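## Task

Move the mug onto the coffee table in the adjoining room. It fails if the mug drops more than a few centimetres, gets hit hard, or does not end upright. The robot must not topple or finish leaning. The mug must rest there unaided; if it only stays put because the robot holds it, the goal is not met.

## Robot and tools

ROBOT. TidyBot++: a wheeled base 0.54 m long, 0.50 m wide and 0.38 m tall, on four powered casters. It carries a single seven-joint arm with a two-finger gripper. The arm's shoulder sits 0.12 m ahead of the base centre, 0.68 m above the floor. base_camera is fixed on the front of the base, about 0.35 m up, and looks forward and down. wrist_camera rides on the hand and looks where the hand points. The arm begins folded with the hand pointing down, reaching up to 0.08 m past the base front, with the elbow up to 1.15 m high.

FRAMES. Base frame: origin on the floor below the base centre, x forward, y left, z up. hand_pose is reported in this frame. It is the point between the finger pads; its z axis runs out along the fingers and its y axis is the closing direction. The odometry frame is the base frame as it was when the task began. base_odometry counts wheel turns only, so slip shows up as travel, and it drifts a few cm and degrees over many moves. Heading is positive to the left, range -3.142 to 3.142. base_tilt is in degrees, positive when leaning forward or right, with a fixed bias of about 1 degree.

execute_actions. Argument "actions": a list holding one action or nothing; an empty list only reports state and images. Argument "cameras": a list of "base_camera", "wrist_camera" or "all"; omitted or null gives all, [] gives none. An action may contain:
- "base": exactly one key, an offset from where the base currently is, with no turning for the first two. translate_m: metres, forward positive, -2 to 2. strafe_m: metres, left positive, -2 to 2. rotate_rad: radians, counter-clockwise from above positive, -6.3 to 6.3. A move that would need over 8.667 s at its top speed is refused.
- "joints": one dictionary for the one arm, keyed by name, each value an absolute target in radians. joint_1_rad: any angle, turns the arm about vertical, positive clockwise from above (opposite to heading). joint_2_rad: shoulder, -2.249 to 2.249. joint_3_rad: any angle (about 3.14 at start). joint_4_rad: elbow, -2.579 to 2.579. joint_5_rad: any angle (about 0 at start). joint_6_rad: wrist, -2.099 to 2.099. joint_7_rad: any angle; hand pointing down, positive is counter-clockwise from above, and at 1.57 the fingers open toward the robot's left and right. gripper_pos: 0 (open, about 85 mm gap) to 1 (closed); gap is roughly 85 x (1 - gripper_pos) mm. Any-angle joints take the short way; send steps below half a turn to go further. Done tolerances: ±0.039 for joints 1-4, ±0.056 for 5-7, ±0.03 for the gripper.
- "speeds": caps for this action only. translate_m and strafe_m 0.05 to 0.5 m/s, rotate_rad 0.1 to 1.57 rad/s; defaults are the maxima.
Base and joint motions start at once and may finish separately; one action lasts at most 15 s. Unknown keys or out-of-range numbers get the whole call refused. Anything left out of an action may keep pushing toward an earlier target unnoticed.

ARM GEOMETRY. Upper arm 0.42 m, forearm 0.31 m, hand 0.31 m to the hand point. With joint_1_rad 0, joint_3_rad 3.14, joint_5_rad 0, the arm stays in the base's forward vertical plane; tilts from vertical (forward positive) are: upper arm = joint_2_rad, forearm = joint_2_rad - joint_4_rad, hand = joint_2_rad - joint_4_rad - joint_6_rad. Forward reach from the shoulder is the sum of length x sin(tilt), height above it the sum of length x cos(tilt). A downward hand reaches at most about 0.94 m high, only close to the base. Friction and load make the arm stop a cm or two off (more when stretched or carrying); fix it by sending each joint its previous command plus (wanted minus read). When holding something, never command a joint to its current reading, or it sinks. Closed fingertips reach about 20 mm beyond the hand point.

OTHER TOOLS. wait: seconds, 0 to 10; nothing new is commanded, returns state and images. zoom_image: camera ("base_camera" or "wrist_camera") and region [x0, y0, x1, y1] in pixels from the top-left of that camera's most recent full image, at most 504 by 504. read_manual: section "licences" only, gives licence texts, moves nothing. finished_scene: scene, the integer number of the current scene; ends it for good once the last command has been held and reports success.

RESULTS. A "pictures" line lists the cameras in image order. joint_positions, hand_pose, base_odometry, base_tilt give state. base_status and joint_status say how the last accepted action ended: "done"; "off_target" (resting away from target, may still push; for gripper at 1 it means something is held); "contact_stop" or "time_out" (target dropped, holds in place); "not_followed" with "joint command not followed" and a "cause:" line (a self-collision check blocked the arm targets; the gripper still acts, and the targets may be retried later). A blocked base can report "done" while short of target. on_its_own lists uncommanded motion. motor_effort is percent of maximum, with the action's peak in brackets; readings are noisy. "ARM HIT" means a hard knock against the base or the arm itself. MOTOR HOT warns of heating from carrying loads; OVER-TEMPERATURE FAULT means the arm went limp-ish and keys show "limit_stop_at_motor_heat"; resend targets. A torque fault (joints 1-4 at 104.5 N m, 5-7 at 51.3 N m) halts the arm and gripper 10 s and skips the rest of the call. If a call reports a stop, later motion calls in that same reply are skipped.

AVOID. Dropping or tossing objects, slamming the hand down, pressing hard into tables, knocking the mug over. Driving while the arm is caught on something about 0.8 m or higher can tip the robot; a sideways push or pull on a raised hand can lift wheels. No check keeps the arm off the base. Release objects so they stand on their own, then move the hand clear before ending. Loose items can get an occasional brief push from outside.

Each tool is called after "Call:" as a command line: name --argument value for each argument, lists and objects as JSON in quotes; but a table of rows of numbers goes row by row, as --pt "numbers of a row", without its own name.

## Session

Call:
execute_actions --actions '[]'

Scene clock: 0.00 s.
base_odometry: x=+0.000 y=+0.000 heading=+0.000 (m, m, rad; odometry frame)
base_tilt: forward=+0.6 right=+0.4 (deg)
base_status: not commanded
joint_positions: joint_1_rad=-0.004 joint_2_rad=-0.364 joint_3_rad=+3.184 joint_4_rad=-2.502 joint_5_rad=+0.030 joint_6_rad=-0.921 joint_7_rad=+1.528 gripper_pos=+0.000
joint_status: not commanded
motor_effort: joint_1_rad=+2 joint_2_rad=-1 joint_3_rad=+1 joint_4_rad=+13 joint_5_rad=+0 joint_6_rad=+0 joint_7_rad=+0 (%)
hand_pose: x=+0.2603 y=-0.0099 z=+0.5960 quat_wxyz=(+0.005, +0.999, -0.031, +0.041) (m; base frame)
pictures: base_camera, wrist_camera
Images, in order (width x height): base_camera 644x364, wrist_camera 644x476.

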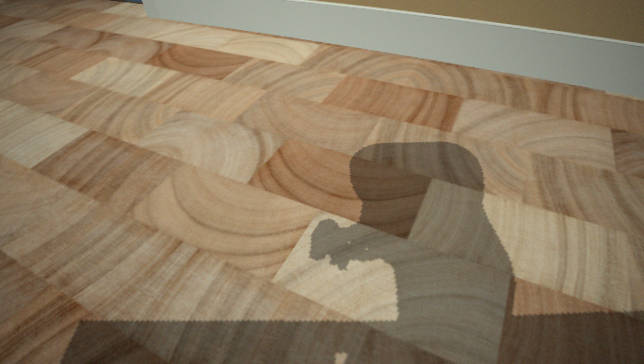

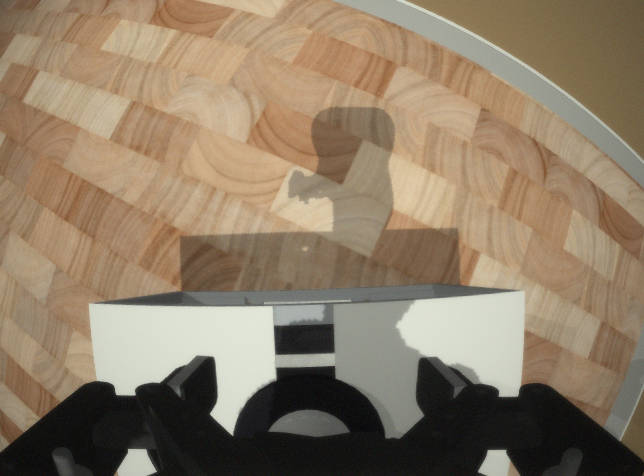

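Call:
execute_actions --actions '[{"joints":{"joint_6_rad":0.4}}]' --cameras '["wrist_camera"]'

Call:
execute_actions --actions '[{"joints":{"joint_1_rad":-1.4}}]' --cameras '["wrist_camera"]'

Call:
execute_actions --actions '[{"joints":{"joint_1_rad":-2.9}}]' --cameras '["wrist_camera"]'

Scene clock: 2.17 s.
base_odometry: x=+0.000 y=+0.000 heading=+0.000 (m, m, rad; odometry frame)
base_tilt: forward=+0.6 right=+0.5 (deg)
base_status: not commanded
joint_positions: joint_1_rad=-0.004 joint_2_rad=-0.364 joint_3_rad=+3.184 joint_4_rad=-2.501 joint_5_rad=+0.030 joint_6_rad=+0.389 joint_7_rad=+1.528 gripper_pos=+0.000
joint_status: all done
motor_effort: joint_1_rad=+1(1) joint_2_rad=-7(7) joint_3_rad=+1(1) joint_4_rad=+20(20) joint_5_rad=+0(0) joint_6_rad=+9(9) joint_7_rad=+0(0) (%)
hand_pose: x=+0.5412 y=-0.0128 z=+0.8513 quat_wxyz=(-0.004, +0.767, -0.021, +0.641) (m; base frame)
pictures: wrist_camera
camera_calibration (this result's frames):
wrist_camera: T_world_to_cam=[[-0.0367724, -0.998711, -0.0349952, 0.0357996], [-0.202946, 0.0417525, -0.978299, 0.997583], [0.978499, -0.0288723, -0.20422, -0.224254], [0, 0, 0, 1]] pos_world=[0.423204, -0.0123728, 0.931391]
Images, in order (width x height): wrist_camera 644x476.

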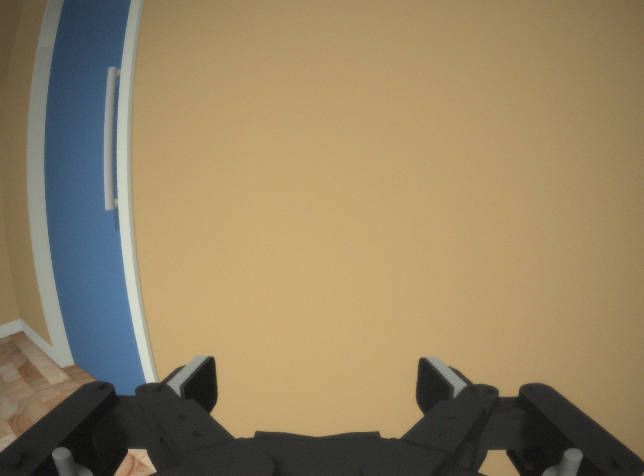

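Scene clock: 4.80 s.
base_odometry: x=+0.000 y=+0.000 heading=+0.000 (m, m, rad; odometry frame)
base_tilt: forward=+0.5 right=+0.4 (deg)
base_status: not commanded
joint_positions: joint_1_rad=-1.390 joint_2_rad=-0.364 joint_3_rad=+3.184 joint_4_rad=-2.501 joint_5_rad=+0.030 joint_6_rad=+0.389 joint_7_rad=+1.528 gripper_pos=+0.000
joint_status: all done
motor_effort: joint_1_rad=+1(1) joint_2_rad=-7(7) joint_3_rad=+1(2) joint_4_rad=+20(21) joint_5_rad=+0(0) joint_6_rad=+8(8) joint_7_rad=+0(0) (%)
hand_pose: x=+0.2092 y=+0.4126 z=+0.8513 quat_wxyz=(-0.412, +0.603, +0.474, +0.491) (m; base frame)
pictures: wrist_camera
camera_calibration (this result's frames):
wrist_camera: T_world_to_cam=[[0.974894, -0.219904, -0.0349951, -0.0845888], [-0.0783808, -0.191799, -0.978299, 0.98276], [0.20842, 0.956481, -0.20422, -0.132614], [0, 0, 0, 1]] pos_world=[0.187134, 0.296734, 0.931391]
Images, in order (width x height): wrist_camera 644x476.

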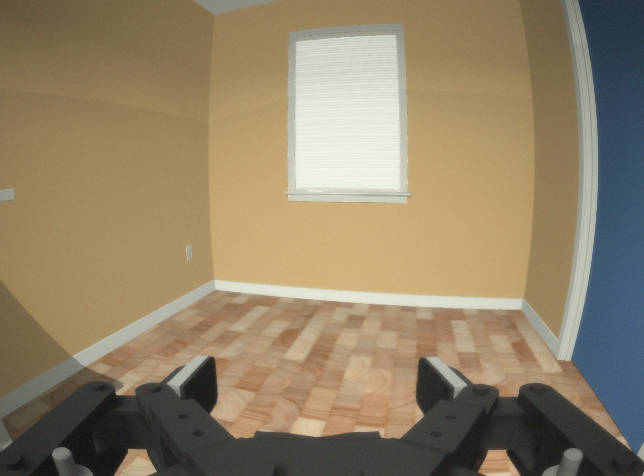

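Scene clock: 7.53 s.
base_odometry: x=+0.000 y=+0.000 heading=+0.000 (m, m, rad; odometry frame)
base_tilt: forward=+0.5 right=+0.4 (deg)
base_status: not commanded
joint_positions: joint_1_rad=-2.890 joint_2_rad=-0.364 joint_3_rad=+3.184 joint_4_rad=-2.501 joint_5_rad=+0.030 joint_6_rad=+0.389 joint_7_rad=+1.528 gripper_pos=+0.000
joint_status: all done
motor_effort: joint_1_rad=+1(1) joint_2_rad=-7(7) joint_3_rad=+2(2) joint_4_rad=+20(20) joint_5_rad=+0(0) joint_6_rad=+8(9) joint_7_rad=+0(0) (%)
hand_pose: x=-0.2862 y=+0.1192 z=+0.8513 quat_wxyz=(-0.637, +0.118, +0.758, +0.078) (m; base frame)
pictures: wrist_camera
camera_calibration (this result's frames):
wrist_camera: T_world_to_cam=[[0.288396, 0.956871, -0.0349948, -0.00289585], [0.185766, -0.0917675, -0.978299, 0.951326], [-0.939318, 0.275637, -0.20422, 0.00396611], [0, 0, 0, 1]] pos_world=[-0.172164, 0.0889786, 0.931391]
Images, in order (width x height): wrist_camera 644x476.

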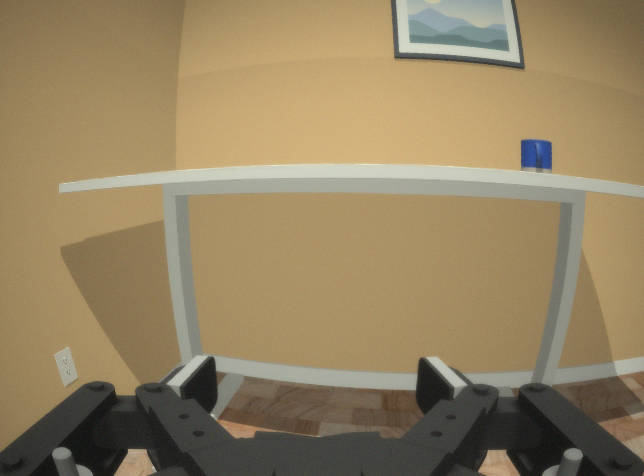

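Call:
execute_actions --actions '[{"base":{"rotate_rad":-0.4},"joints":{"joint_1_rad":0.0}}]' --cameras '["base_camera"]'

Call:
execute_actions --actions '[{"base":{"strafe_m":1.45},"joints":{"joint_2_rad":-0.8,"joint_6_rad":0.0}}]'

Scene clock: 12.80 s.
base_odometry: x=+0.000 y=+0.000 heading=-0.400 (m, m, rad; odometry frame)
base_tilt: forward=+0.6 right=+0.4 (deg)
base_status: done
joint_positions: joint_1_rad=-0.010 joint_2_rad=-0.364 joint_3_rad=+3.184 joint_4_rad=-2.501 joint_5_rad=+0.030 joint_6_rad=+0.389 joint_7_rad=+1.528 gripper_pos=+0.000
joint_status: all done
motor_effort: joint_1_rad=+1(1) joint_2_rad=-7(8) joint_3_rad=+1(2) joint_4_rad=+20(20) joint_5_rad=+0(0) joint_6_rad=+9(9) joint_7_rad=+0(0) (%)
hand_pose: x=+0.5413 y=-0.0100 z=+0.8513 quat_wxyz=(-0.006, +0.767, -0.018, +0.641) (m; base frame)
pictures: base_camera
Images, in order (width x height): base_camera 644x364.

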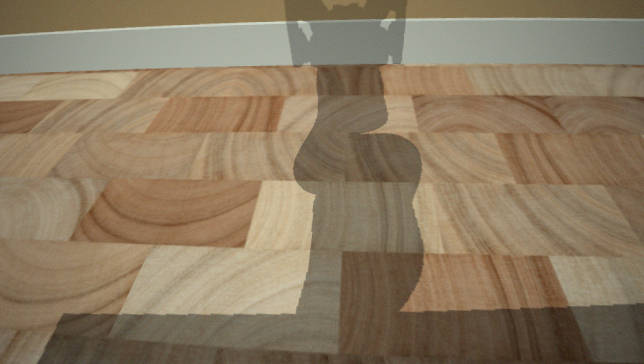

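Scene clock: 17.07 s.
base_odometry: x=+0.566 y=+1.335 heading=-0.400 (m, m, rad; odometry frame)
base_tilt: forward=+0.6 right=+0.4 (deg)
base_status: done
joint_positions: joint_1_rad=-0.010 joint_2_rad=-0.783 joint_3_rad=+3.184 joint_4_rad=-2.501 joint_5_rad=+0.030 joint_6_rad=+0.034 joint_7_rad=+1.528 gripper_pos=+0.000
joint_status: all done
motor_effort: joint_1_rad=+1(1) joint_2_rad=+4(8) joint_3_rad=+1(3) joint_4_rad=+23(23) joint_5_rad=+0(0) joint_6_rad=+9(8) joint_7_rad=+0(0) (%)
hand_pose: x=+0.4428 y=-0.0114 z=+0.8986 quat_wxyz=(-0.009, +0.746, -0.022, +0.665) (m; base frame)
pictures: base_camera, wrist_camera
camera_calibration (this result's frames):
wrist_camera: T_world_to_cam=[[-0.030295, -0.998463, -0.0464134, 0.042539], [-0.140418, 0.0502255, -0.988818, 1.00566], [0.989629, -0.023439, -0.141724, -0.179294], [0, 0, 0, 1]] pos_world=[0.319936, -0.0122389, 0.970984]
Images, in order (width x height): base_camera 644x364, wrist_camera 644x476.

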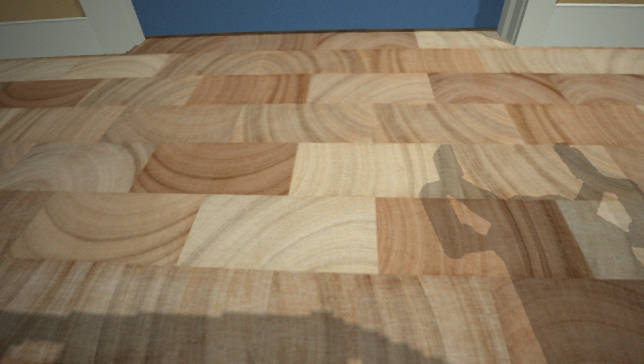

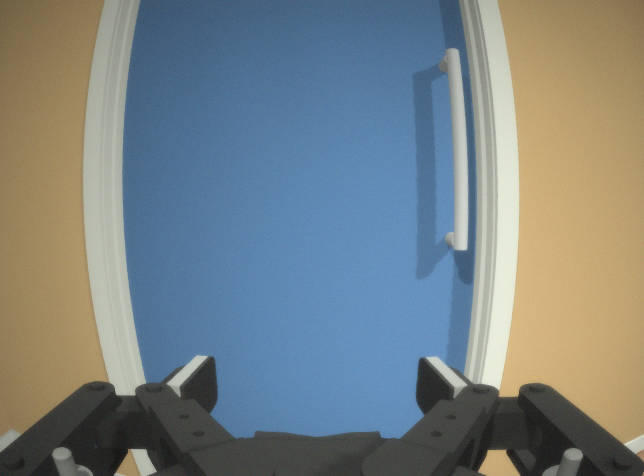

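Call:
execute_actions --actions '[{"base":{"translate_m":0.72},"joints":{"joint_6_rad":1.7}}]' --cameras '["base_camera"]'

Call:
execute_actions --actions '[{"base":{"translate_m":0.25},"speeds":{"translate_m":0.07}}]'

Scene clock: 20.90 s.
base_odometry: x=+1.229 y=+1.055 heading=-0.400 (m, m, rad; odometry frame)
base_tilt: forward=+0.5 right=+0.4 (deg)
base_status: done
joint_positions: joint_1_rad=-0.010 joint_2_rad=-0.785 joint_3_rad=+3.184 joint_4_rad=-2.503 joint_5_rad=+0.030 joint_6_rad=+1.686 joint_7_rad=+1.528 gripper_pos=+0.000
joint_status: all done
motor_effort: joint_1_rad=+1(1) joint_2_rad=+10(12) joint_3_rad=+1(2) joint_4_rad=+17(25) joint_5_rad=+0(0) joint_6_rad=+0(10) joint_7_rad=+0(0) (%)
hand_pose: x=+0.1427 y=-0.0067 z=+1.2448 quat_wxyz=(-0.014, +0.016, -0.001, +1.000) (m; base frame)
pictures: base_camera
Images, in order (width x height): base_camera 644x364.

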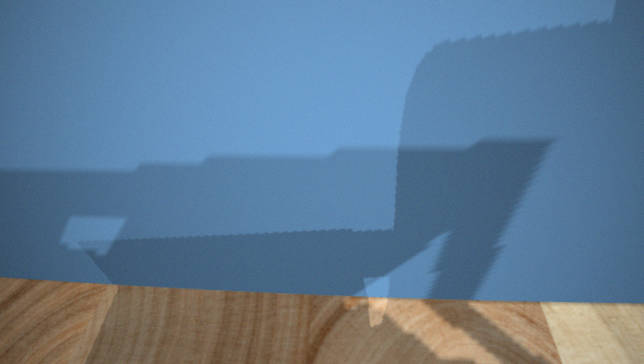

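Scene clock: 24.97 s.
base_odometry: x=+1.459 y=+0.957 heading=-0.400 (m, m, rad; odometry frame)
base_tilt: forward=+0.5 right=+0.3 (deg)
base_status: done
joint_positions: joint_1_rad=-0.009 joint_2_rad=-0.789 joint_3_rad=+3.184 joint_4_rad=-2.503 joint_5_rad=+0.030 joint_6_rad=+1.686 joint_7_rad=+1.528 gripper_pos=+0.000
joint_status: not commanded
motor_effort: joint_1_rad=+1(2) joint_2_rad=+10(14) joint_3_rad=+2(2) joint_4_rad=+17(18) joint_5_rad=+0(0) joint_6_rad=+0(2) joint_7_rad=+0(0) (%)
hand_pose: x=+0.1403 y=-0.0067 z=+1.2449 quat_wxyz=(-0.013, +0.014, +0.000, +1.000) (m; base frame)
pictures: base_camera, wrist_camera
camera_calibration (this result's frames):
wrist_camera: T_world_to_cam=[[0.0311401, -0.999461, -0.0103902, 0.000729831], [0.997994, 0.0316643, -0.0548232, -0.0172471], [0.0551227, -0.00866216, 0.998442, -1.11895], [0, 0, 0, 1]] pos_world=[0.0788694, -0.00841699, 1.11627]
Images, in order (width x height): base_camera 644x364, wrist_camera 644x476.

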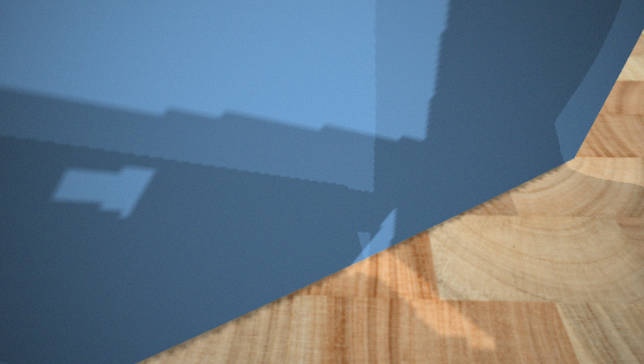

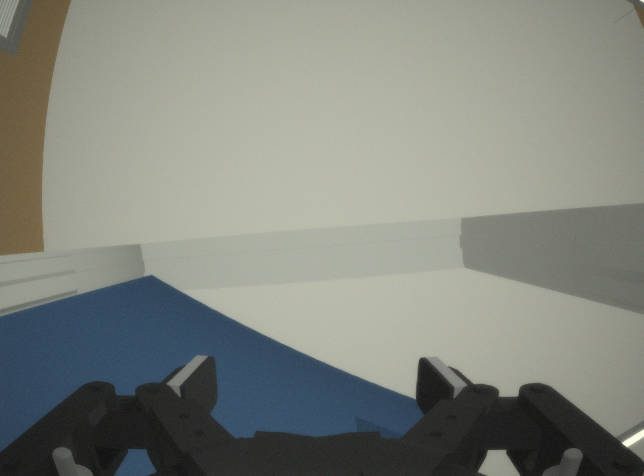

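Call:
execute_actions --actions '[{"base":{"translate_m":-0.9}}]' --cameras '["base_camera"]'

Call:
execute_actions --actions '[{"base":{"strafe_m":-1.05},"joints":{"joint_1_rad":-3.1,"joint_2_rad":-0.5,"joint_4_rad":-1.9,"joint_6_rad":-0.4}}]' --cameras '["wrist_camera"]'

Scene clock: 29.23 s.
base_odometry: x=+0.630 y=+1.308 heading=-0.400 (m, m, rad; odometry frame)
base_tilt: forward=+0.5 right=+0.4 (deg)
base_status: done
joint_positions: joint_1_rad=-0.009 joint_2_rad=-0.793 joint_3_rad=+3.184 joint_4_rad=-2.503 joint_5_rad=+0.030 joint_6_rad=+1.686 joint_7_rad=+1.528 gripper_pos=+0.000
joint_status: not commanded
motor_effort: joint_1_rad=+1(1) joint_2_rad=+10(13) joint_3_rad=+2(2) joint_4_rad=+17(17) joint_5_rad=+0(1) joint_6_rad=+0(1) joint_7_rad=+0(0) (%)
hand_pose: x=+0.1383 y=-0.0067 z=+1.2450 quat_wxyz=(-0.013, +0.012, +0.000, +1.000) (m; base frame)
pictures: base_camera
Images, in order (width x height): base_camera 644x364.

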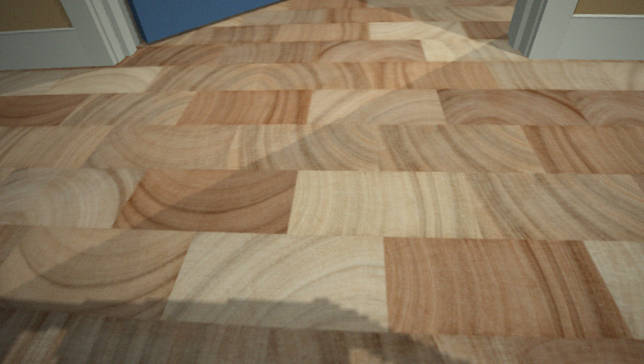

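Scene clock: 33.13 s.
base_odometry: x=+0.221 y=+0.341 heading=-0.400 (m, m, rad; odometry frame)
base_tilt: forward=+0.5 right=+0.4 (deg)
base_status: done
joint_positions: joint_1_rad=-3.090 joint_2_rad=-0.524 joint_3_rad=+3.184 joint_4_rad=-1.920 joint_5_rad=+0.030 joint_6_rad=-0.366 joint_7_rad=+1.528 gripper_pos=+0.000
joint_status: all done
motor_effort: joint_1_rad=+1(1) joint_2_rad=-4(10) joint_3_rad=+1(3) joint_4_rad=+22(24) joint_5_rad=+0(1) joint_6_rad=+9(9) joint_7_rad=+0(0) (%)
hand_pose: x=-0.2838 y=+0.0455 z=+1.0416 quat_wxyz=(-0.636, +0.050, +0.770, +0.019) (m; base frame)
pictures: wrist_camera
camera_calibration (this result's frames):
wrist_camera: T_world_to_cam=[[0.11142, 0.993099, -0.0365928, 0.0234189], [0.212504, -0.0597799, -0.97533, 1.13322], [-0.970787, 0.100895, -0.217699, 0.0785141], [0, 0, 0, 1]] pos_world=[-0.167204, 0.0365649, 1.12322]
Images, in order (width x height): wrist_camera 644x476.

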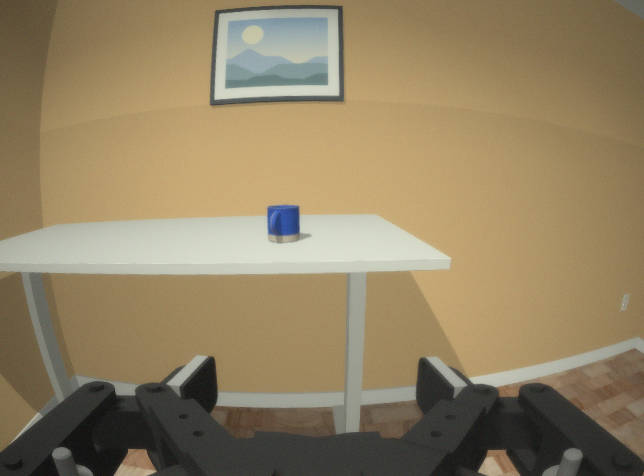

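Call:
zoom_image --camera "wrist_camera" --region '[224, 180, 344, 280]'

Region (224, 180, 344, 280) of wrist_camera's 644x476 image, scaled by 4.200.

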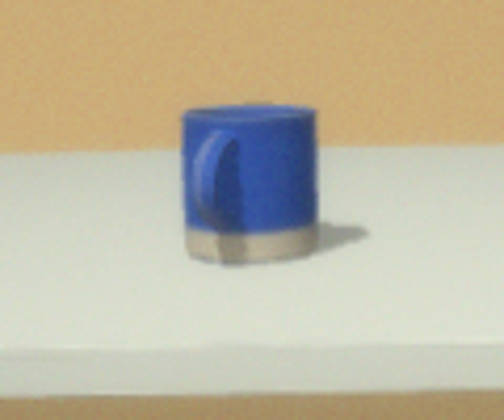

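Call:
execute_actions --actions '[{"base":{"strafe_m":-0.45},"joints":{"joint_1_rad":-3.15,"joint_2_rad":0.357,"joint_3_rad":3.12,"joint_4_rad":-1.16,"joint_5_rad":-0.02,"joint_6_rad":-0.41,"joint_7_rad":1.6}}]' --cameras '[]'

Call:
execute_actions --actions '[{"base":{"rotate_rad":-0.38}}]' --cameras '[]'

Call:
execute_actions --actions '[{"base":{"translate_m":-0.25}}]' --cameras '["wrist_camera"]'

Scene clock: 37.40 s.
base_odometry: x=+0.045 y=-0.073 heading=-0.401 (m, m, rad; odometry frame)
base_tilt: forward=+0.5 right=+0.4 (deg)
base_status: done
joint_positions: joint_1_rad=-3.148 joint_2_rad=+0.349 joint_3_rad=+3.135 joint_4_rad=-1.180 joint_5_rad=+0.017 joint_6_rad=-0.375 joint_7_rad=+1.574 gripper_pos=+0.000
joint_status: all done
motor_effort: joint_1_rad=+2(4) joint_2_rad=-38(40) joint_3_rad=+1(0) joint_4_rad=+22(24) joint_5_rad=+0(1) joint_6_rad=+8(9) joint_7_rad=+0(1) (%)
hand_pose: x=-0.6330 y=-0.0079 z=+0.9888 quat_wxyz=(-0.580, -0.010, +0.814, +0.004) (m; base frame)
pictures: none
No camera images: the call's "cameras" was empty. Leave "cameras" out to get every camera's image.

Scene clock: 38.87 s.
base_odometry: x=+0.045 y=-0.073 heading=-0.780 (m, m, rad; odometry frame)
base_tilt: forward=+0.5 right=+0.4 (deg)
base_status: done
joint_positions: joint_1_rad=-3.143 joint_2_rad=+0.349 joint_3_rad=+3.131 joint_4_rad=-1.179 joint_5_rad=+0.016 joint_6_rad=-0.375 joint_7_rad=+1.574 gripper_pos=+0.000
joint_status: not commanded
motor_effort: joint_1_rad=+2(2) joint_2_rad=-38(40) joint_3_rad=+1(2) joint_4_rad=+23(24) joint_5_rad=+0(0) joint_6_rad=+8(9) joint_7_rad=+0(0) (%)
hand_pose: x=-0.6330 y=-0.0071 z=+0.9890 quat_wxyz=(-0.580, -0.009, +0.814, +0.003) (m; base frame)
pictures: none
No camera images: the call's "cameras" was empty. Leave "cameras" out to get every camera's image.

Scene clock: 40.63 s.
base_odometry: x=-0.132 y=+0.103 heading=-0.781 (m, m, rad; odometry frame)
base_tilt: forward=+0.5 right=+0.4 (deg)
base_status: done
joint_positions: joint_1_rad=-3.143 joint_2_rad=+0.354 joint_3_rad=+3.131 joint_4_rad=-1.176 joint_5_rad=+0.016 joint_6_rad=-0.377 joint_7_rad=+1.574 gripper_pos=+0.000
joint_status: not commanded
motor_effort: joint_1_rad=+1(1) joint_2_rad=-39(41) joint_3_rad=+1(0) joint_4_rad=+23(23) joint_5_rad=+0(0) joint_6_rad=+8(9) joint_7_rad=+0(0) (%)
hand_pose: x=-0.6348 y=-0.0071 z=+0.9862 quat_wxyz=(-0.579, -0.009, +0.816, +0.003) (m; base frame)
pictures: wrist_camera
camera_calibration (this result's frames):
wrist_camera: T_world_to_cam=[[-0.00212894, 0.999896, 0.0142462, -0.00950166], [0.356083, 0.0140704, -0.934349, 1.20189], [-0.934452, 0.00308364, -0.356076, -0.110169], [0, 0, 0, 1]] pos_world=[-0.530941, -0.00707074, 1.08389]
Images, in order (width x height): wrist_camera 644x476.

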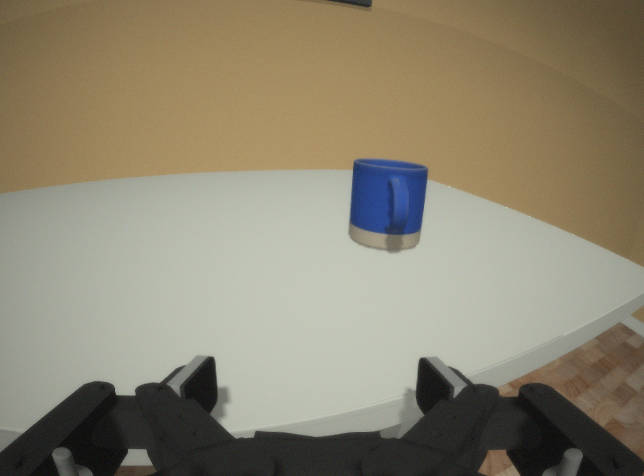

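Call:
execute_actions --actions '[{"base":{"strafe_m":0.065},"joints":{"joint_4_rad":-1.05,"joint_6_rad":-0.52,"gripper_pos":0.35}}]' --cameras '[]'

Call:
execute_actions --actions '[{"base":{"translate_m":-0.1},"speeds":{"translate_m":0.15}}]' --cameras '["wrist_camera"]'

Scene clock: 42.93 s.
base_odometry: x=-0.087 y=+0.149 heading=-0.781 (m, m, rad; odometry frame)
base_tilt: forward=+0.5 right=+0.4 (deg)
base_status: done
joint_positions: joint_1_rad=-3.145 joint_2_rad=+0.354 joint_3_rad=+3.130 joint_4_rad=-1.061 joint_5_rad=+0.016 joint_6_rad=-0.484 joint_7_rad=+1.574 gripper_pos=+0.350
joint_status: all done
motor_effort: joint_1_rad=+1(3) joint_2_rad=-38(41) joint_3_rad=+1(1) joint_4_rad=+22(24) joint_5_rad=+0(0) joint_6_rad=+8(9) joint_7_rad=+0(0) (%)
hand_pose: x=-0.6320 y=-0.0081 z=+1.0244 quat_wxyz=(-0.582, -0.010, +0.813, +0.003) (m; base frame)
pictures: none
No camera images: the call's "cameras" was empty. Leave "cameras" out to get every camera's image.

Scene clock: 44.27 s.
base_odometry: x=-0.158 y=+0.220 heading=-0.781 (m, m, rad; odometry frame)
base_tilt: forward=+0.5 right=+0.4 (deg)
base_status: done
joint_positions: joint_1_rad=-3.145 joint_2_rad=+0.355 joint_3_rad=+3.130 joint_4_rad=-1.061 joint_5_rad=+0.016 joint_6_rad=-0.486 joint_7_rad=+1.574 gripper_pos=+0.350
joint_status: not commanded
motor_effort: joint_1_rad=+1(0) joint_2_rad=-39(41) joint_3_rad=+1(0) joint_4_rad=+23(24) joint_5_rad=+0(0) joint_6_rad=+8(9) joint_7_rad=+0(0) (%)
hand_pose: x=-0.6320 y=-0.0081 z=+1.0236 quat_wxyz=(-0.581, -0.010, +0.814, +0.003) (m; base frame)
pictures: wrist_camera
camera_calibration (this result's frames):
wrist_camera: T_world_to_cam=[[-0.00257367, 0.999901, 0.013805, -0.00883572], [0.351018, 0.0138299, -0.936267, 1.23467], [-0.936365, 0.00243617, -0.351019, -0.100642], [0, 0, 0, 1]] pos_world=[-0.527653, -0.00799541, 1.12078]
Images, in order (width x height): wrist_camera 644x476.

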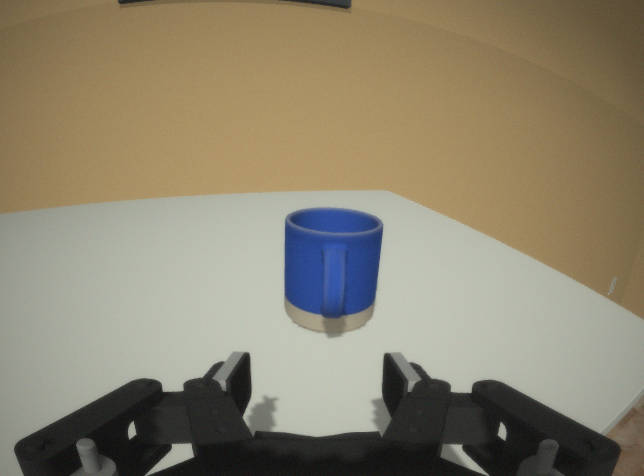

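Call:
execute_actions --actions '[{"base":{"strafe_m":0.01},"joints":{"joint_2_rad":0.39}}]' --cameras '[]'

Call:
execute_actions --actions '[{"base":{"translate_m":-0.07},"speeds":{"translate_m":0.1}}]' --cameras '["wrist_camera"]'

Scene clock: 45.90 s.
base_odometry: x=-0.151 y=+0.227 heading=-0.781 (m, m, rad; odometry frame)
base_tilt: forward=+0.4 right=+0.3 (deg)
base_status: done
joint_positions: joint_1_rad=-3.146 joint_2_rad=+0.373 joint_3_rad=+3.130 joint_4_rad=-1.061 joint_5_rad=+0.016 joint_6_rad=-0.486 joint_7_rad=+1.574 gripper_pos=+0.350
joint_status: all done
motor_effort: joint_1_rad=+1(5) joint_2_rad=-39(40) joint_3_rad=+1(0) joint_4_rad=+23(23) joint_5_rad=+0(1) joint_6_rad=+8(9) joint_7_rad=+0(0) (%)
hand_pose: x=-0.6380 y=-0.0093 z=+1.0101 quat_wxyz=(-0.573, -0.010, +0.819, +0.002) (m; base frame)
pictures: none
No camera images: the call's "cameras" was empty. Leave "cameras" out to get every camera's image.

Scene clock: 47.13 s.
base_odometry: x=-0.201 y=+0.277 heading=-0.781 (m, m, rad; odometry frame)
base_tilt: forward=+0.5 right=+0.4 (deg)
base_status: done
joint_positions: joint_1_rad=-3.146 joint_2_rad=+0.379 joint_3_rad=+3.130 joint_4_rad=-1.061 joint_5_rad=+0.016 joint_6_rad=-0.487 joint_7_rad=+1.574 gripper_pos=+0.350
joint_status: not commanded
motor_effort: joint_1_rad=+1(2) joint_2_rad=-38(41) joint_3_rad=+1(0) joint_4_rad=+22(24) joint_5_rad=+0(1) joint_6_rad=+8(8) joint_7_rad=+0(0) (%)
hand_pose: x=-0.6399 y=-0.0093 z=+1.0053 quat_wxyz=(-0.571, -0.010, +0.821, +0.002) (m; base frame)
pictures: wrist_camera
camera_calibration (this result's frames):
wrist_camera: T_world_to_cam=[[-0.00455295, 0.999899, 0.0134683, -0.00828535], [0.374047, 0.0141936, -0.927301, 1.22602], [-0.927399, 0.000815814, -0.374074, -0.0856032], [0, 0, 0, 1]] pos_world=[-0.538014, -0.00904728, 1.10498]
Images, in order (width x height): wrist_camera 644x476.

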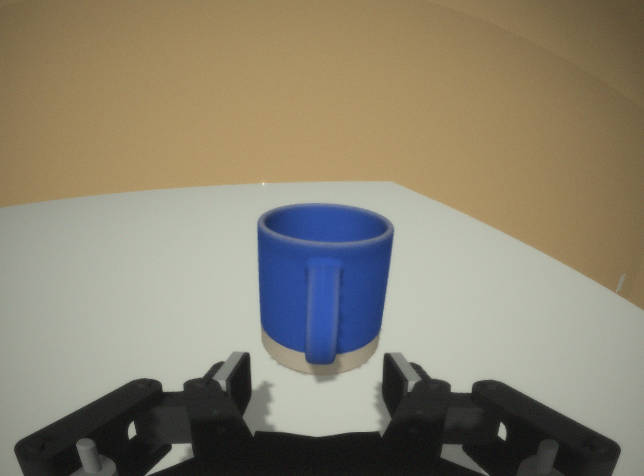

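Call:
execute_actions --actions '[{"base":{"translate_m":-0.04},"speeds":{"translate_m":0.06}}]' --cameras '["wrist_camera"]'

Call:
execute_actions --actions '[{"joints":{"gripper_pos":1.0}}]' --cameras '["wrist_camera"]'

Scene clock: 48.70 s.
base_odometry: x=-0.229 y=+0.305 heading=-0.781 (m, m, rad; odometry frame)
base_tilt: forward=+0.5 right=+0.4 (deg)
base_status: done
joint_positions: joint_1_rad=-3.146 joint_2_rad=+0.381 joint_3_rad=+3.130 joint_4_rad=-1.061 joint_5_rad=+0.016 joint_6_rad=-0.487 joint_7_rad=+1.574 gripper_pos=+0.350
joint_status: not commanded
motor_effort: joint_1_rad=+1(0) joint_2_rad=-39(41) joint_3_rad=+1(0) joint_4_rad=+23(23) joint_5_rad=+0(0) joint_6_rad=+8(8) joint_7_rad=+0(0) (%)
hand_pose: x=-0.6404 y=-0.0093 z=+1.0039 quat_wxyz=(-0.570, -0.010, +0.822, +0.002) (m; base frame)
pictures: wrist_camera
camera_calibration (this result's frames):
wrist_camera: T_world_to_cam=[[-0.00457597, 0.999899, 0.0134707, -0.0082855], [0.375862, 0.0142029, -0.926567, 1.22538], [-0.926665, 0.000823179, -0.375889, -0.084291], [0, 0, 0, 1]] pos_world=[-0.538721, -0.00904987, 1.10382]
Images, in order (width x height): wrist_camera 644x476.

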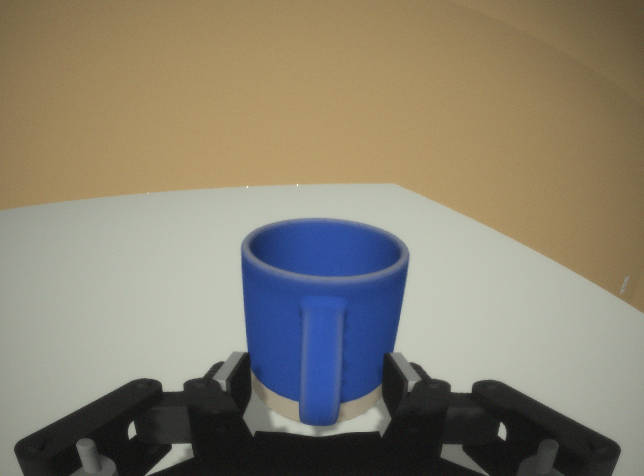

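Scene clock: 49.60 s.
base_odometry: x=-0.229 y=+0.305 heading=-0.781 (m, m, rad; odometry frame)
base_tilt: forward=+0.5 right=+0.4 (deg)
base_status: not commanded
joint_positions: joint_1_rad=-3.146 joint_2_rad=+0.381 joint_3_rad=+3.130 joint_4_rad=-1.060 joint_5_rad=+0.015 joint_6_rad=-0.487 joint_7_rad=+1.574 gripper_pos=+0.862
joint_status: gripper_pos off_target (ended at +0.862, target +1.000)
motor_effort: joint_1_rad=+1(0) joint_2_rad=-39(39) joint_3_rad=+1(0) joint_4_rad=+22(23) joint_5_rad=+0(1) joint_6_rad=+8(9) joint_7_rad=+0(1) (%)
hand_pose: x=-0.6405 y=-0.0095 z=+1.0043 quat_wxyz=(-0.570, -0.010, +0.821, +0.002) (m; base frame)
pictures: wrist_camera
camera_calibration (this result's frames):
wrist_camera: T_world_to_cam=[[-0.0047384, 0.999907, 0.012756, -0.00751866], [0.375248, 0.0136019, -0.926825, 1.22564], [-0.926912, 0.000395001, -0.375278, -0.0849487], [0, 0, 0, 1]] pos_world=[-0.538697, -0.00911961, 1.10417]
Images, in order (width x height): wrist_camera 644x476.

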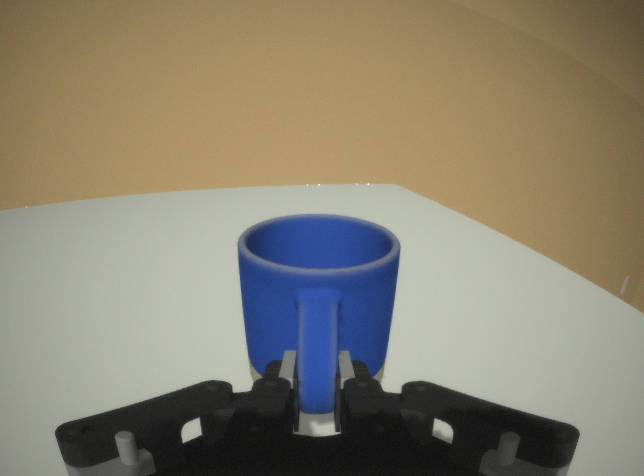

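Call:
execute_actions --actions '[{"joints":{"joint_2_rad":0.27,"joint_6_rad":-0.62}}]' --cameras '["wrist_camera"]'

Scene clock: 50.90 s.
base_odometry: x=-0.229 y=+0.305 heading=-0.781 (m, m, rad; odometry frame)
base_tilt: forward=+0.5 right=+0.4 (deg)
base_status: not commanded
joint_positions: joint_1_rad=-3.146 joint_2_rad=+0.308 joint_3_rad=+3.130 joint_4_rad=-1.062 joint_5_rad=+0.015 joint_6_rad=-0.608 joint_7_rad=+1.574 gripper_pos=+0.862
joint_status: all done
motor_effort: joint_1_rad=+0(1) joint_2_rad=-40(43) joint_3_rad=+1(1) joint_4_rad=+25(27) joint_5_rad=+1(1) joint_6_rad=+11(11) joint_7_rad=+0(1) (%)
hand_pose: x=-0.6023 y=-0.0088 z=+1.0223 quat_wxyz=(-0.550, -0.010, +0.835, +0.002) (m; base frame)
pictures: wrist_camera
camera_calibration (this result's frames):
wrist_camera: T_world_to_cam=[[-0.00407696, 0.999896, 0.0138019, -0.00891372], [0.420499, 0.0142367, -0.907181, 1.2352], [-0.907284, 0.00210515, -0.420514, 0.0152624], [0, 0, 0, 1]] pos_world=[-0.50559, -0.0087045, 1.12709]
Images, in order (width x height): wrist_camera 644x476.

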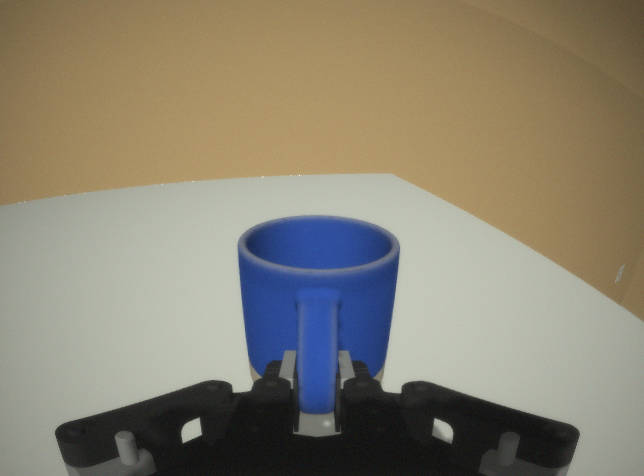

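Call:
execute_actions --actions '[{"base":{"translate_m":0.3},"speeds":{"translate_m":0.3},"joints":{"joint_2_rad":-0.25,"joint_4_rad":-1.55,"joint_6_rad":-0.55}}]' --cameras '[]'

Call:
execute_actions --actions '[{"base":{"rotate_rad":0.36},"speeds":{"rotate_rad":0.8}}]' --cameras '[]'

Call:
execute_actions --actions '[{"base":{"strafe_m":1.36}}]'

Scene clock: 53.83 s.
base_odometry: x=-0.016 y=+0.094 heading=-0.781 (m, m, rad; odometry frame)
base_tilt: forward=+0.5 right=+0.4 (deg)
base_status: done
joint_positions: joint_1_rad=-3.146 joint_2_rad=-0.241 joint_3_rad=+3.130 joint_4_rad=-1.550 joint_5_rad=+0.015 joint_6_rad=-0.605 joint_7_rad=+1.574 gripper_pos=+0.862
joint_status: all done
motor_effort: joint_1_rad=+1(1) joint_2_rad=-17(46) joint_3_rad=+1(1) joint_4_rad=+26(28) joint_5_rad=+0(1) joint_6_rad=+11(12) joint_7_rad=+0(0) (%)
hand_pose: x=-0.3771 y=-0.0078 z=+1.0666 quat_wxyz=(-0.576, -0.011, +0.818, +0.004) (m; base frame)
pictures: none
No camera images: the call's "cameras" was empty. Leave "cameras" out to get every camera's image.

Scene clock: 55.07 s.
base_odometry: x=-0.016 y=+0.094 heading=-0.421 (m, m, rad; odometry frame)
base_tilt: forward=+0.5 right=+0.4 (deg)
base_status: done
joint_positions: joint_1_rad=-3.149 joint_2_rad=-0.241 joint_3_rad=+3.128 joint_4_rad=-1.551 joint_5_rad=+0.015 joint_6_rad=-0.605 joint_7_rad=+1.574 gripper_pos=+0.862
joint_status: not commanded
motor_effort: joint_1_rad=+1(1) joint_2_rad=-17(18) joint_3_rad=+2(3) joint_4_rad=+26(26) joint_5_rad=+0(1) joint_6_rad=+11(11) joint_7_rad=+0(0) (%)
hand_pose: x=-0.3771 y=-0.0100 z=+1.0664 quat_wxyz=(-0.576, -0.013, +0.818, +0.003) (m; base frame)
pictures: none
No camera images: the call's "cameras" was empty. Leave "cameras" out to get every camera's image.

Scene clock: 59.17 s.
base_odometry: x=+0.540 y=+1.335 heading=-0.421 (m, m, rad; odometry frame)
base_tilt: forward=+0.5 right=+0.4 (deg)
base_status: done
joint_positions: joint_1_rad=-3.149 joint_2_rad=-0.241 joint_3_rad=+3.127 joint_4_rad=-1.551 joint_5_rad=+0.014 joint_6_rad=-0.605 joint_7_rad=+1.574 gripper_pos=+0.862
joint_status: not commanded
motor_effort: joint_1_rad=+1(3) joint_2_rad=-17(18) joint_3_rad=+1(5) joint_4_rad=+26(27) joint_5_rad=+0(1) joint_6_rad=+11(11) joint_7_rad=+0(0) (%)
hand_pose: x=-0.3771 y=-0.0110 z=+1.0664 quat_wxyz=(-0.576, -0.014, +0.818, +0.003) (m; base frame)
pictures: base_camera, wrist_camera
camera_calibration (this result's frames):
wrist_camera: T_world_to_cam=[[-0.00928958, 0.999778, 0.0189, -0.0138428], [0.362412, 0.020982, -0.931782, 1.18492], [-0.931972, -0.00180628, -0.362526, 0.167002], [0, 0, 0, 1]] pos_world=[-0.273917, -0.0107206, 1.16489]
Images, in order (width x height): base_camera 644x364, wrist_camera 644x476.

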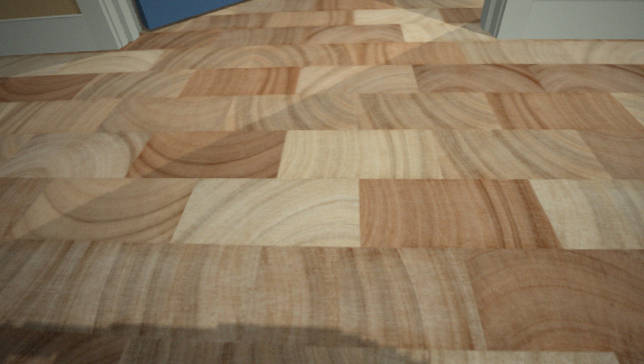

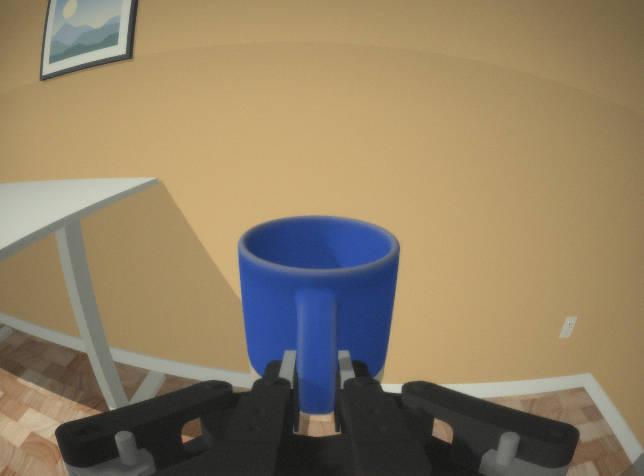

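Call:
execute_actions --actions '[{"base":{"translate_m":0.92}}]' --cameras '["base_camera"]'

Call:
execute_actions --actions '[{"base":{"translate_m":0.5},"speeds":{"translate_m":0.1}}]'

Scene clock: 62.73 s.
base_odometry: x=+1.380 y=+0.959 heading=-0.421 (m, m, rad; odometry frame)
base_tilt: forward=+0.5 right=+0.4 (deg)
base_status: done
joint_positions: joint_1_rad=-3.149 joint_2_rad=-0.239 joint_3_rad=+3.127 joint_4_rad=-1.554 joint_5_rad=+0.014 joint_6_rad=-0.602 joint_7_rad=+1.574 gripper_pos=+0.862
joint_status: not commanded
motor_effort: joint_1_rad=+0(0) joint_2_rad=-16(22) joint_3_rad=+2(2) joint_4_rad=+26(27) joint_5_rad=+0(0) joint_6_rad=+11(11) joint_7_rad=+0(0) (%)
hand_pose: x=-0.3779 y=-0.0110 z=+1.0644 quat_wxyz=(-0.575, -0.014, +0.818, +0.003) (m; base frame)
pictures: base_camera
Images, in order (width x height): base_camera 644x364.

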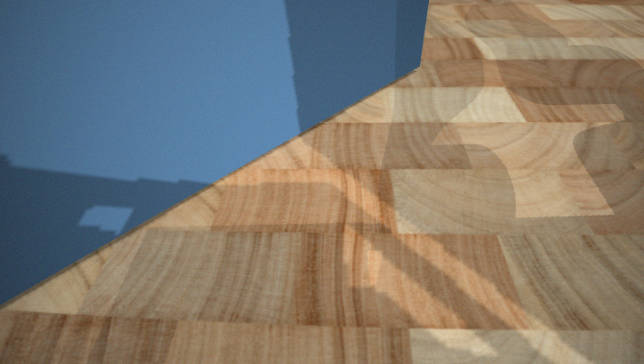

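Scene clock: 68.30 s.
base_odometry: x=+1.836 y=+0.755 heading=-0.421 (m, m, rad; odometry frame)
base_tilt: forward=+0.6 right=+0.4 (deg)
base_status: done
joint_positions: joint_1_rad=-3.149 joint_2_rad=-0.237 joint_3_rad=+3.126 joint_4_rad=-1.556 joint_5_rad=+0.012 joint_6_rad=-0.600 joint_7_rad=+1.574 gripper_pos=+0.862
joint_status: not commanded
motor_effort: joint_1_rad=+1(5) joint_2_rad=-16(26) joint_3_rad=+1(7) joint_4_rad=+26(27) joint_5_rad=+0(2) joint_6_rad=+11(12) joint_7_rad=+0(0) (%)
hand_pose: x=-0.3792 y=-0.0115 z=+1.0631 quat_wxyz=(-0.574, -0.014, +0.819, +0.002) (m; base frame)
pictures: base_camera, wrist_camera
camera_calibration (this result's frames):
wrist_camera: T_world_to_cam=[[-0.0101325, 0.999791, 0.0177538, -0.0124044], [0.366029, 0.0202308, -0.930383, 1.18243], [-0.930548, -0.00292866, -0.366158, 0.168216], [0, 0, 0, 1]] pos_world=[-0.276397, -0.0110271, 1.16193]
Images, in order (width x height): base_camera 644x364, wrist_camera 644x476.

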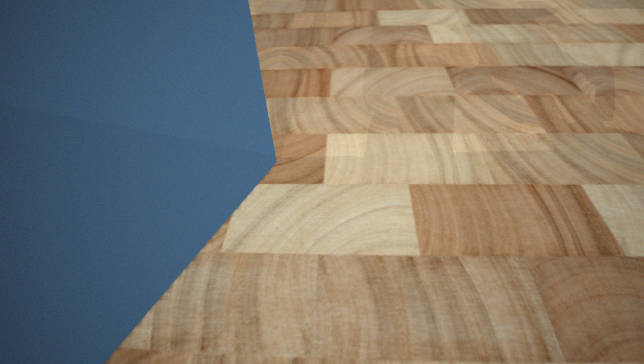

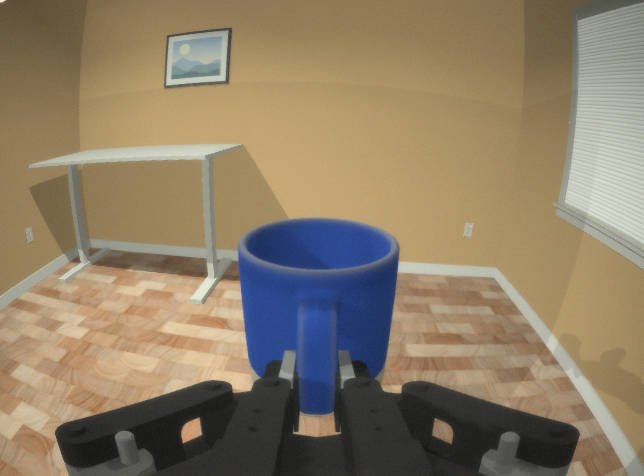

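Call:
execute_actions --actions '[{"base":{"translate_m":0.5},"speeds":{"translate_m":0.13}}]' --cameras '["base_camera"]'

Call:
execute_actions --actions '[{"base":{"translate_m":0.5},"speeds":{"translate_m":0.25}}]'

Scene clock: 73.17 s.
base_odometry: x=+2.293 y=+0.551 heading=-0.421 (m, m, rad; odometry frame)
base_tilt: forward=+0.5 right=+0.5 (deg)
base_status: done
joint_positions: joint_1_rad=-3.149 joint_2_rad=-0.235 joint_3_rad=+3.126 joint_4_rad=-1.556 joint_5_rad=+0.012 joint_6_rad=-0.599 joint_7_rad=+1.574 gripper_pos=+0.862
joint_status: not commanded
motor_effort: joint_1_rad=+0(4) joint_2_rad=-17(21) joint_3_rad=+2(5) joint_4_rad=+25(27) joint_5_rad=+0(1) joint_6_rad=+11(12) joint_7_rad=+0(0) (%)
hand_pose: x=-0.3798 y=-0.0118 z=+1.0620 quat_wxyz=(-0.573, -0.014, +0.819, +0.002) (m; base frame)
pictures: base_camera
Images, in order (width x height): base_camera 644x364.

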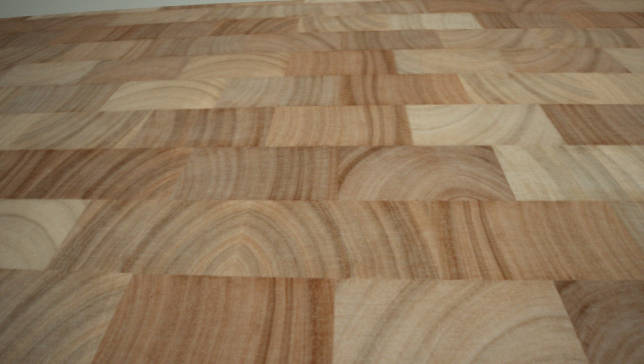

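Scene clock: 76.03 s.
base_odometry: x=+2.749 y=+0.346 heading=-0.421 (m, m, rad; odometry frame)
base_tilt: forward=+0.5 right=+0.4 (deg)
base_status: done
joint_positions: joint_1_rad=-3.149 joint_2_rad=-0.234 joint_3_rad=+3.126 joint_4_rad=-1.556 joint_5_rad=+0.012 joint_6_rad=-0.599 joint_7_rad=+1.574 gripper_pos=+0.862
joint_status: not commanded
motor_effort: joint_1_rad=+1(1) joint_2_rad=-17(21) joint_3_rad=+1(2) joint_4_rad=+25(27) joint_5_rad=+0(0) joint_6_rad=+11(12) joint_7_rad=+0(0) (%)
hand_pose: x=-0.3803 y=-0.0118 z=+1.0613 quat_wxyz=(-0.573, -0.014, +0.820, +0.002) (m; base frame)
pictures: base_camera, wrist_camera
camera_calibration (this result's frames):
wrist_camera: T_world_to_cam=[[-0.010642, 0.999793, 0.017323, -0.0118281], [0.368957, 0.0200277, -0.929231, 1.1811], [-0.929386, -0.00349744, -0.369094, 0.170067], [0, 0, 0, 1]] pos_world=[-0.277843, -0.0112342, 1.16049]
Images, in order (width x height): base_camera 644x364, wrist_camera 644x476.

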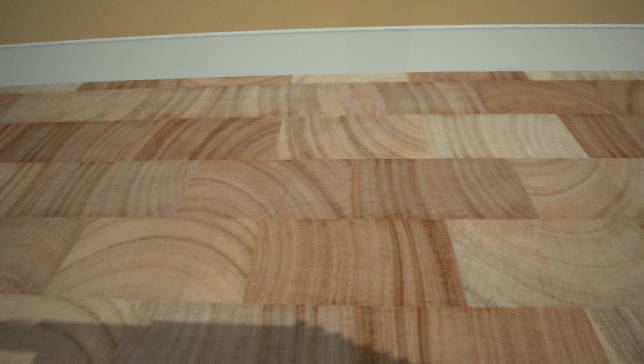

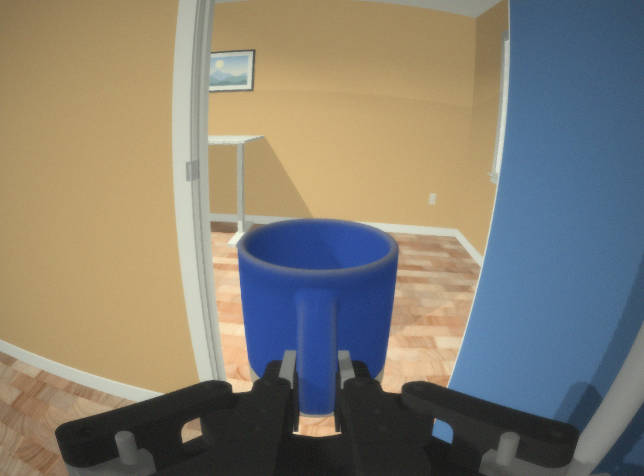

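Swing the arm to the robot's right side (away from the door).

Call:
execute_actions --actions '[{"joints":{"joint_1_rad":-4.6}}]' --cameras '["wrist_camera"]'

Scene clock: 78.93 s.
base_odometry: x=+2.749 y=+0.346 heading=-0.421 (m, m, rad; odometry frame)
base_tilt: forward=+0.5 right=+0.4 (deg)
base_status: not commanded
joint_positions: joint_1_rad=-4.592 joint_2_rad=-0.234 joint_3_rad=+3.125 joint_4_rad=-1.556 joint_5_rad=+0.012 joint_6_rad=-0.599 joint_7_rad=+1.574 gripper_pos=+0.862
joint_status: all done
motor_effort: joint_1_rad=+1(3) joint_2_rad=-18(19) joint_3_rad=+1(3) joint_4_rad=+26(26) joint_5_rad=+0(0) joint_6_rad=+11(11) joint_7_rad=+0(0) (%)
hand_pose: x=+0.0675 y=-0.4968 z=+1.0613 quat_wxyz=(-0.431, -0.552, +0.606, -0.377) (m; base frame)
pictures: wrist_camera
camera_calibration (this result's frames):
wrist_camera: T_world_to_cam=[[-0.993093, 0.11602, 0.0174867, 0.104972], [0.0266936, 0.368542, -0.929228, 1.22182], [-0.114254, -0.922343, -0.369093, 0.073073], [0, 0, 0, 1]] pos_world=[0.0799811, -0.395073, 1.16049]
Images, in order (width x height): wrist_camera 644x476.

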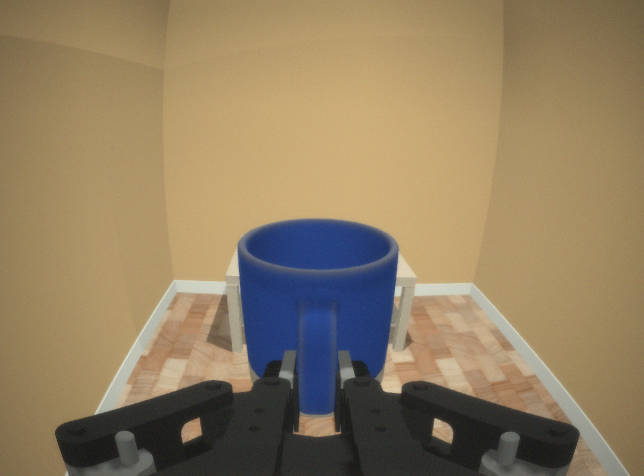

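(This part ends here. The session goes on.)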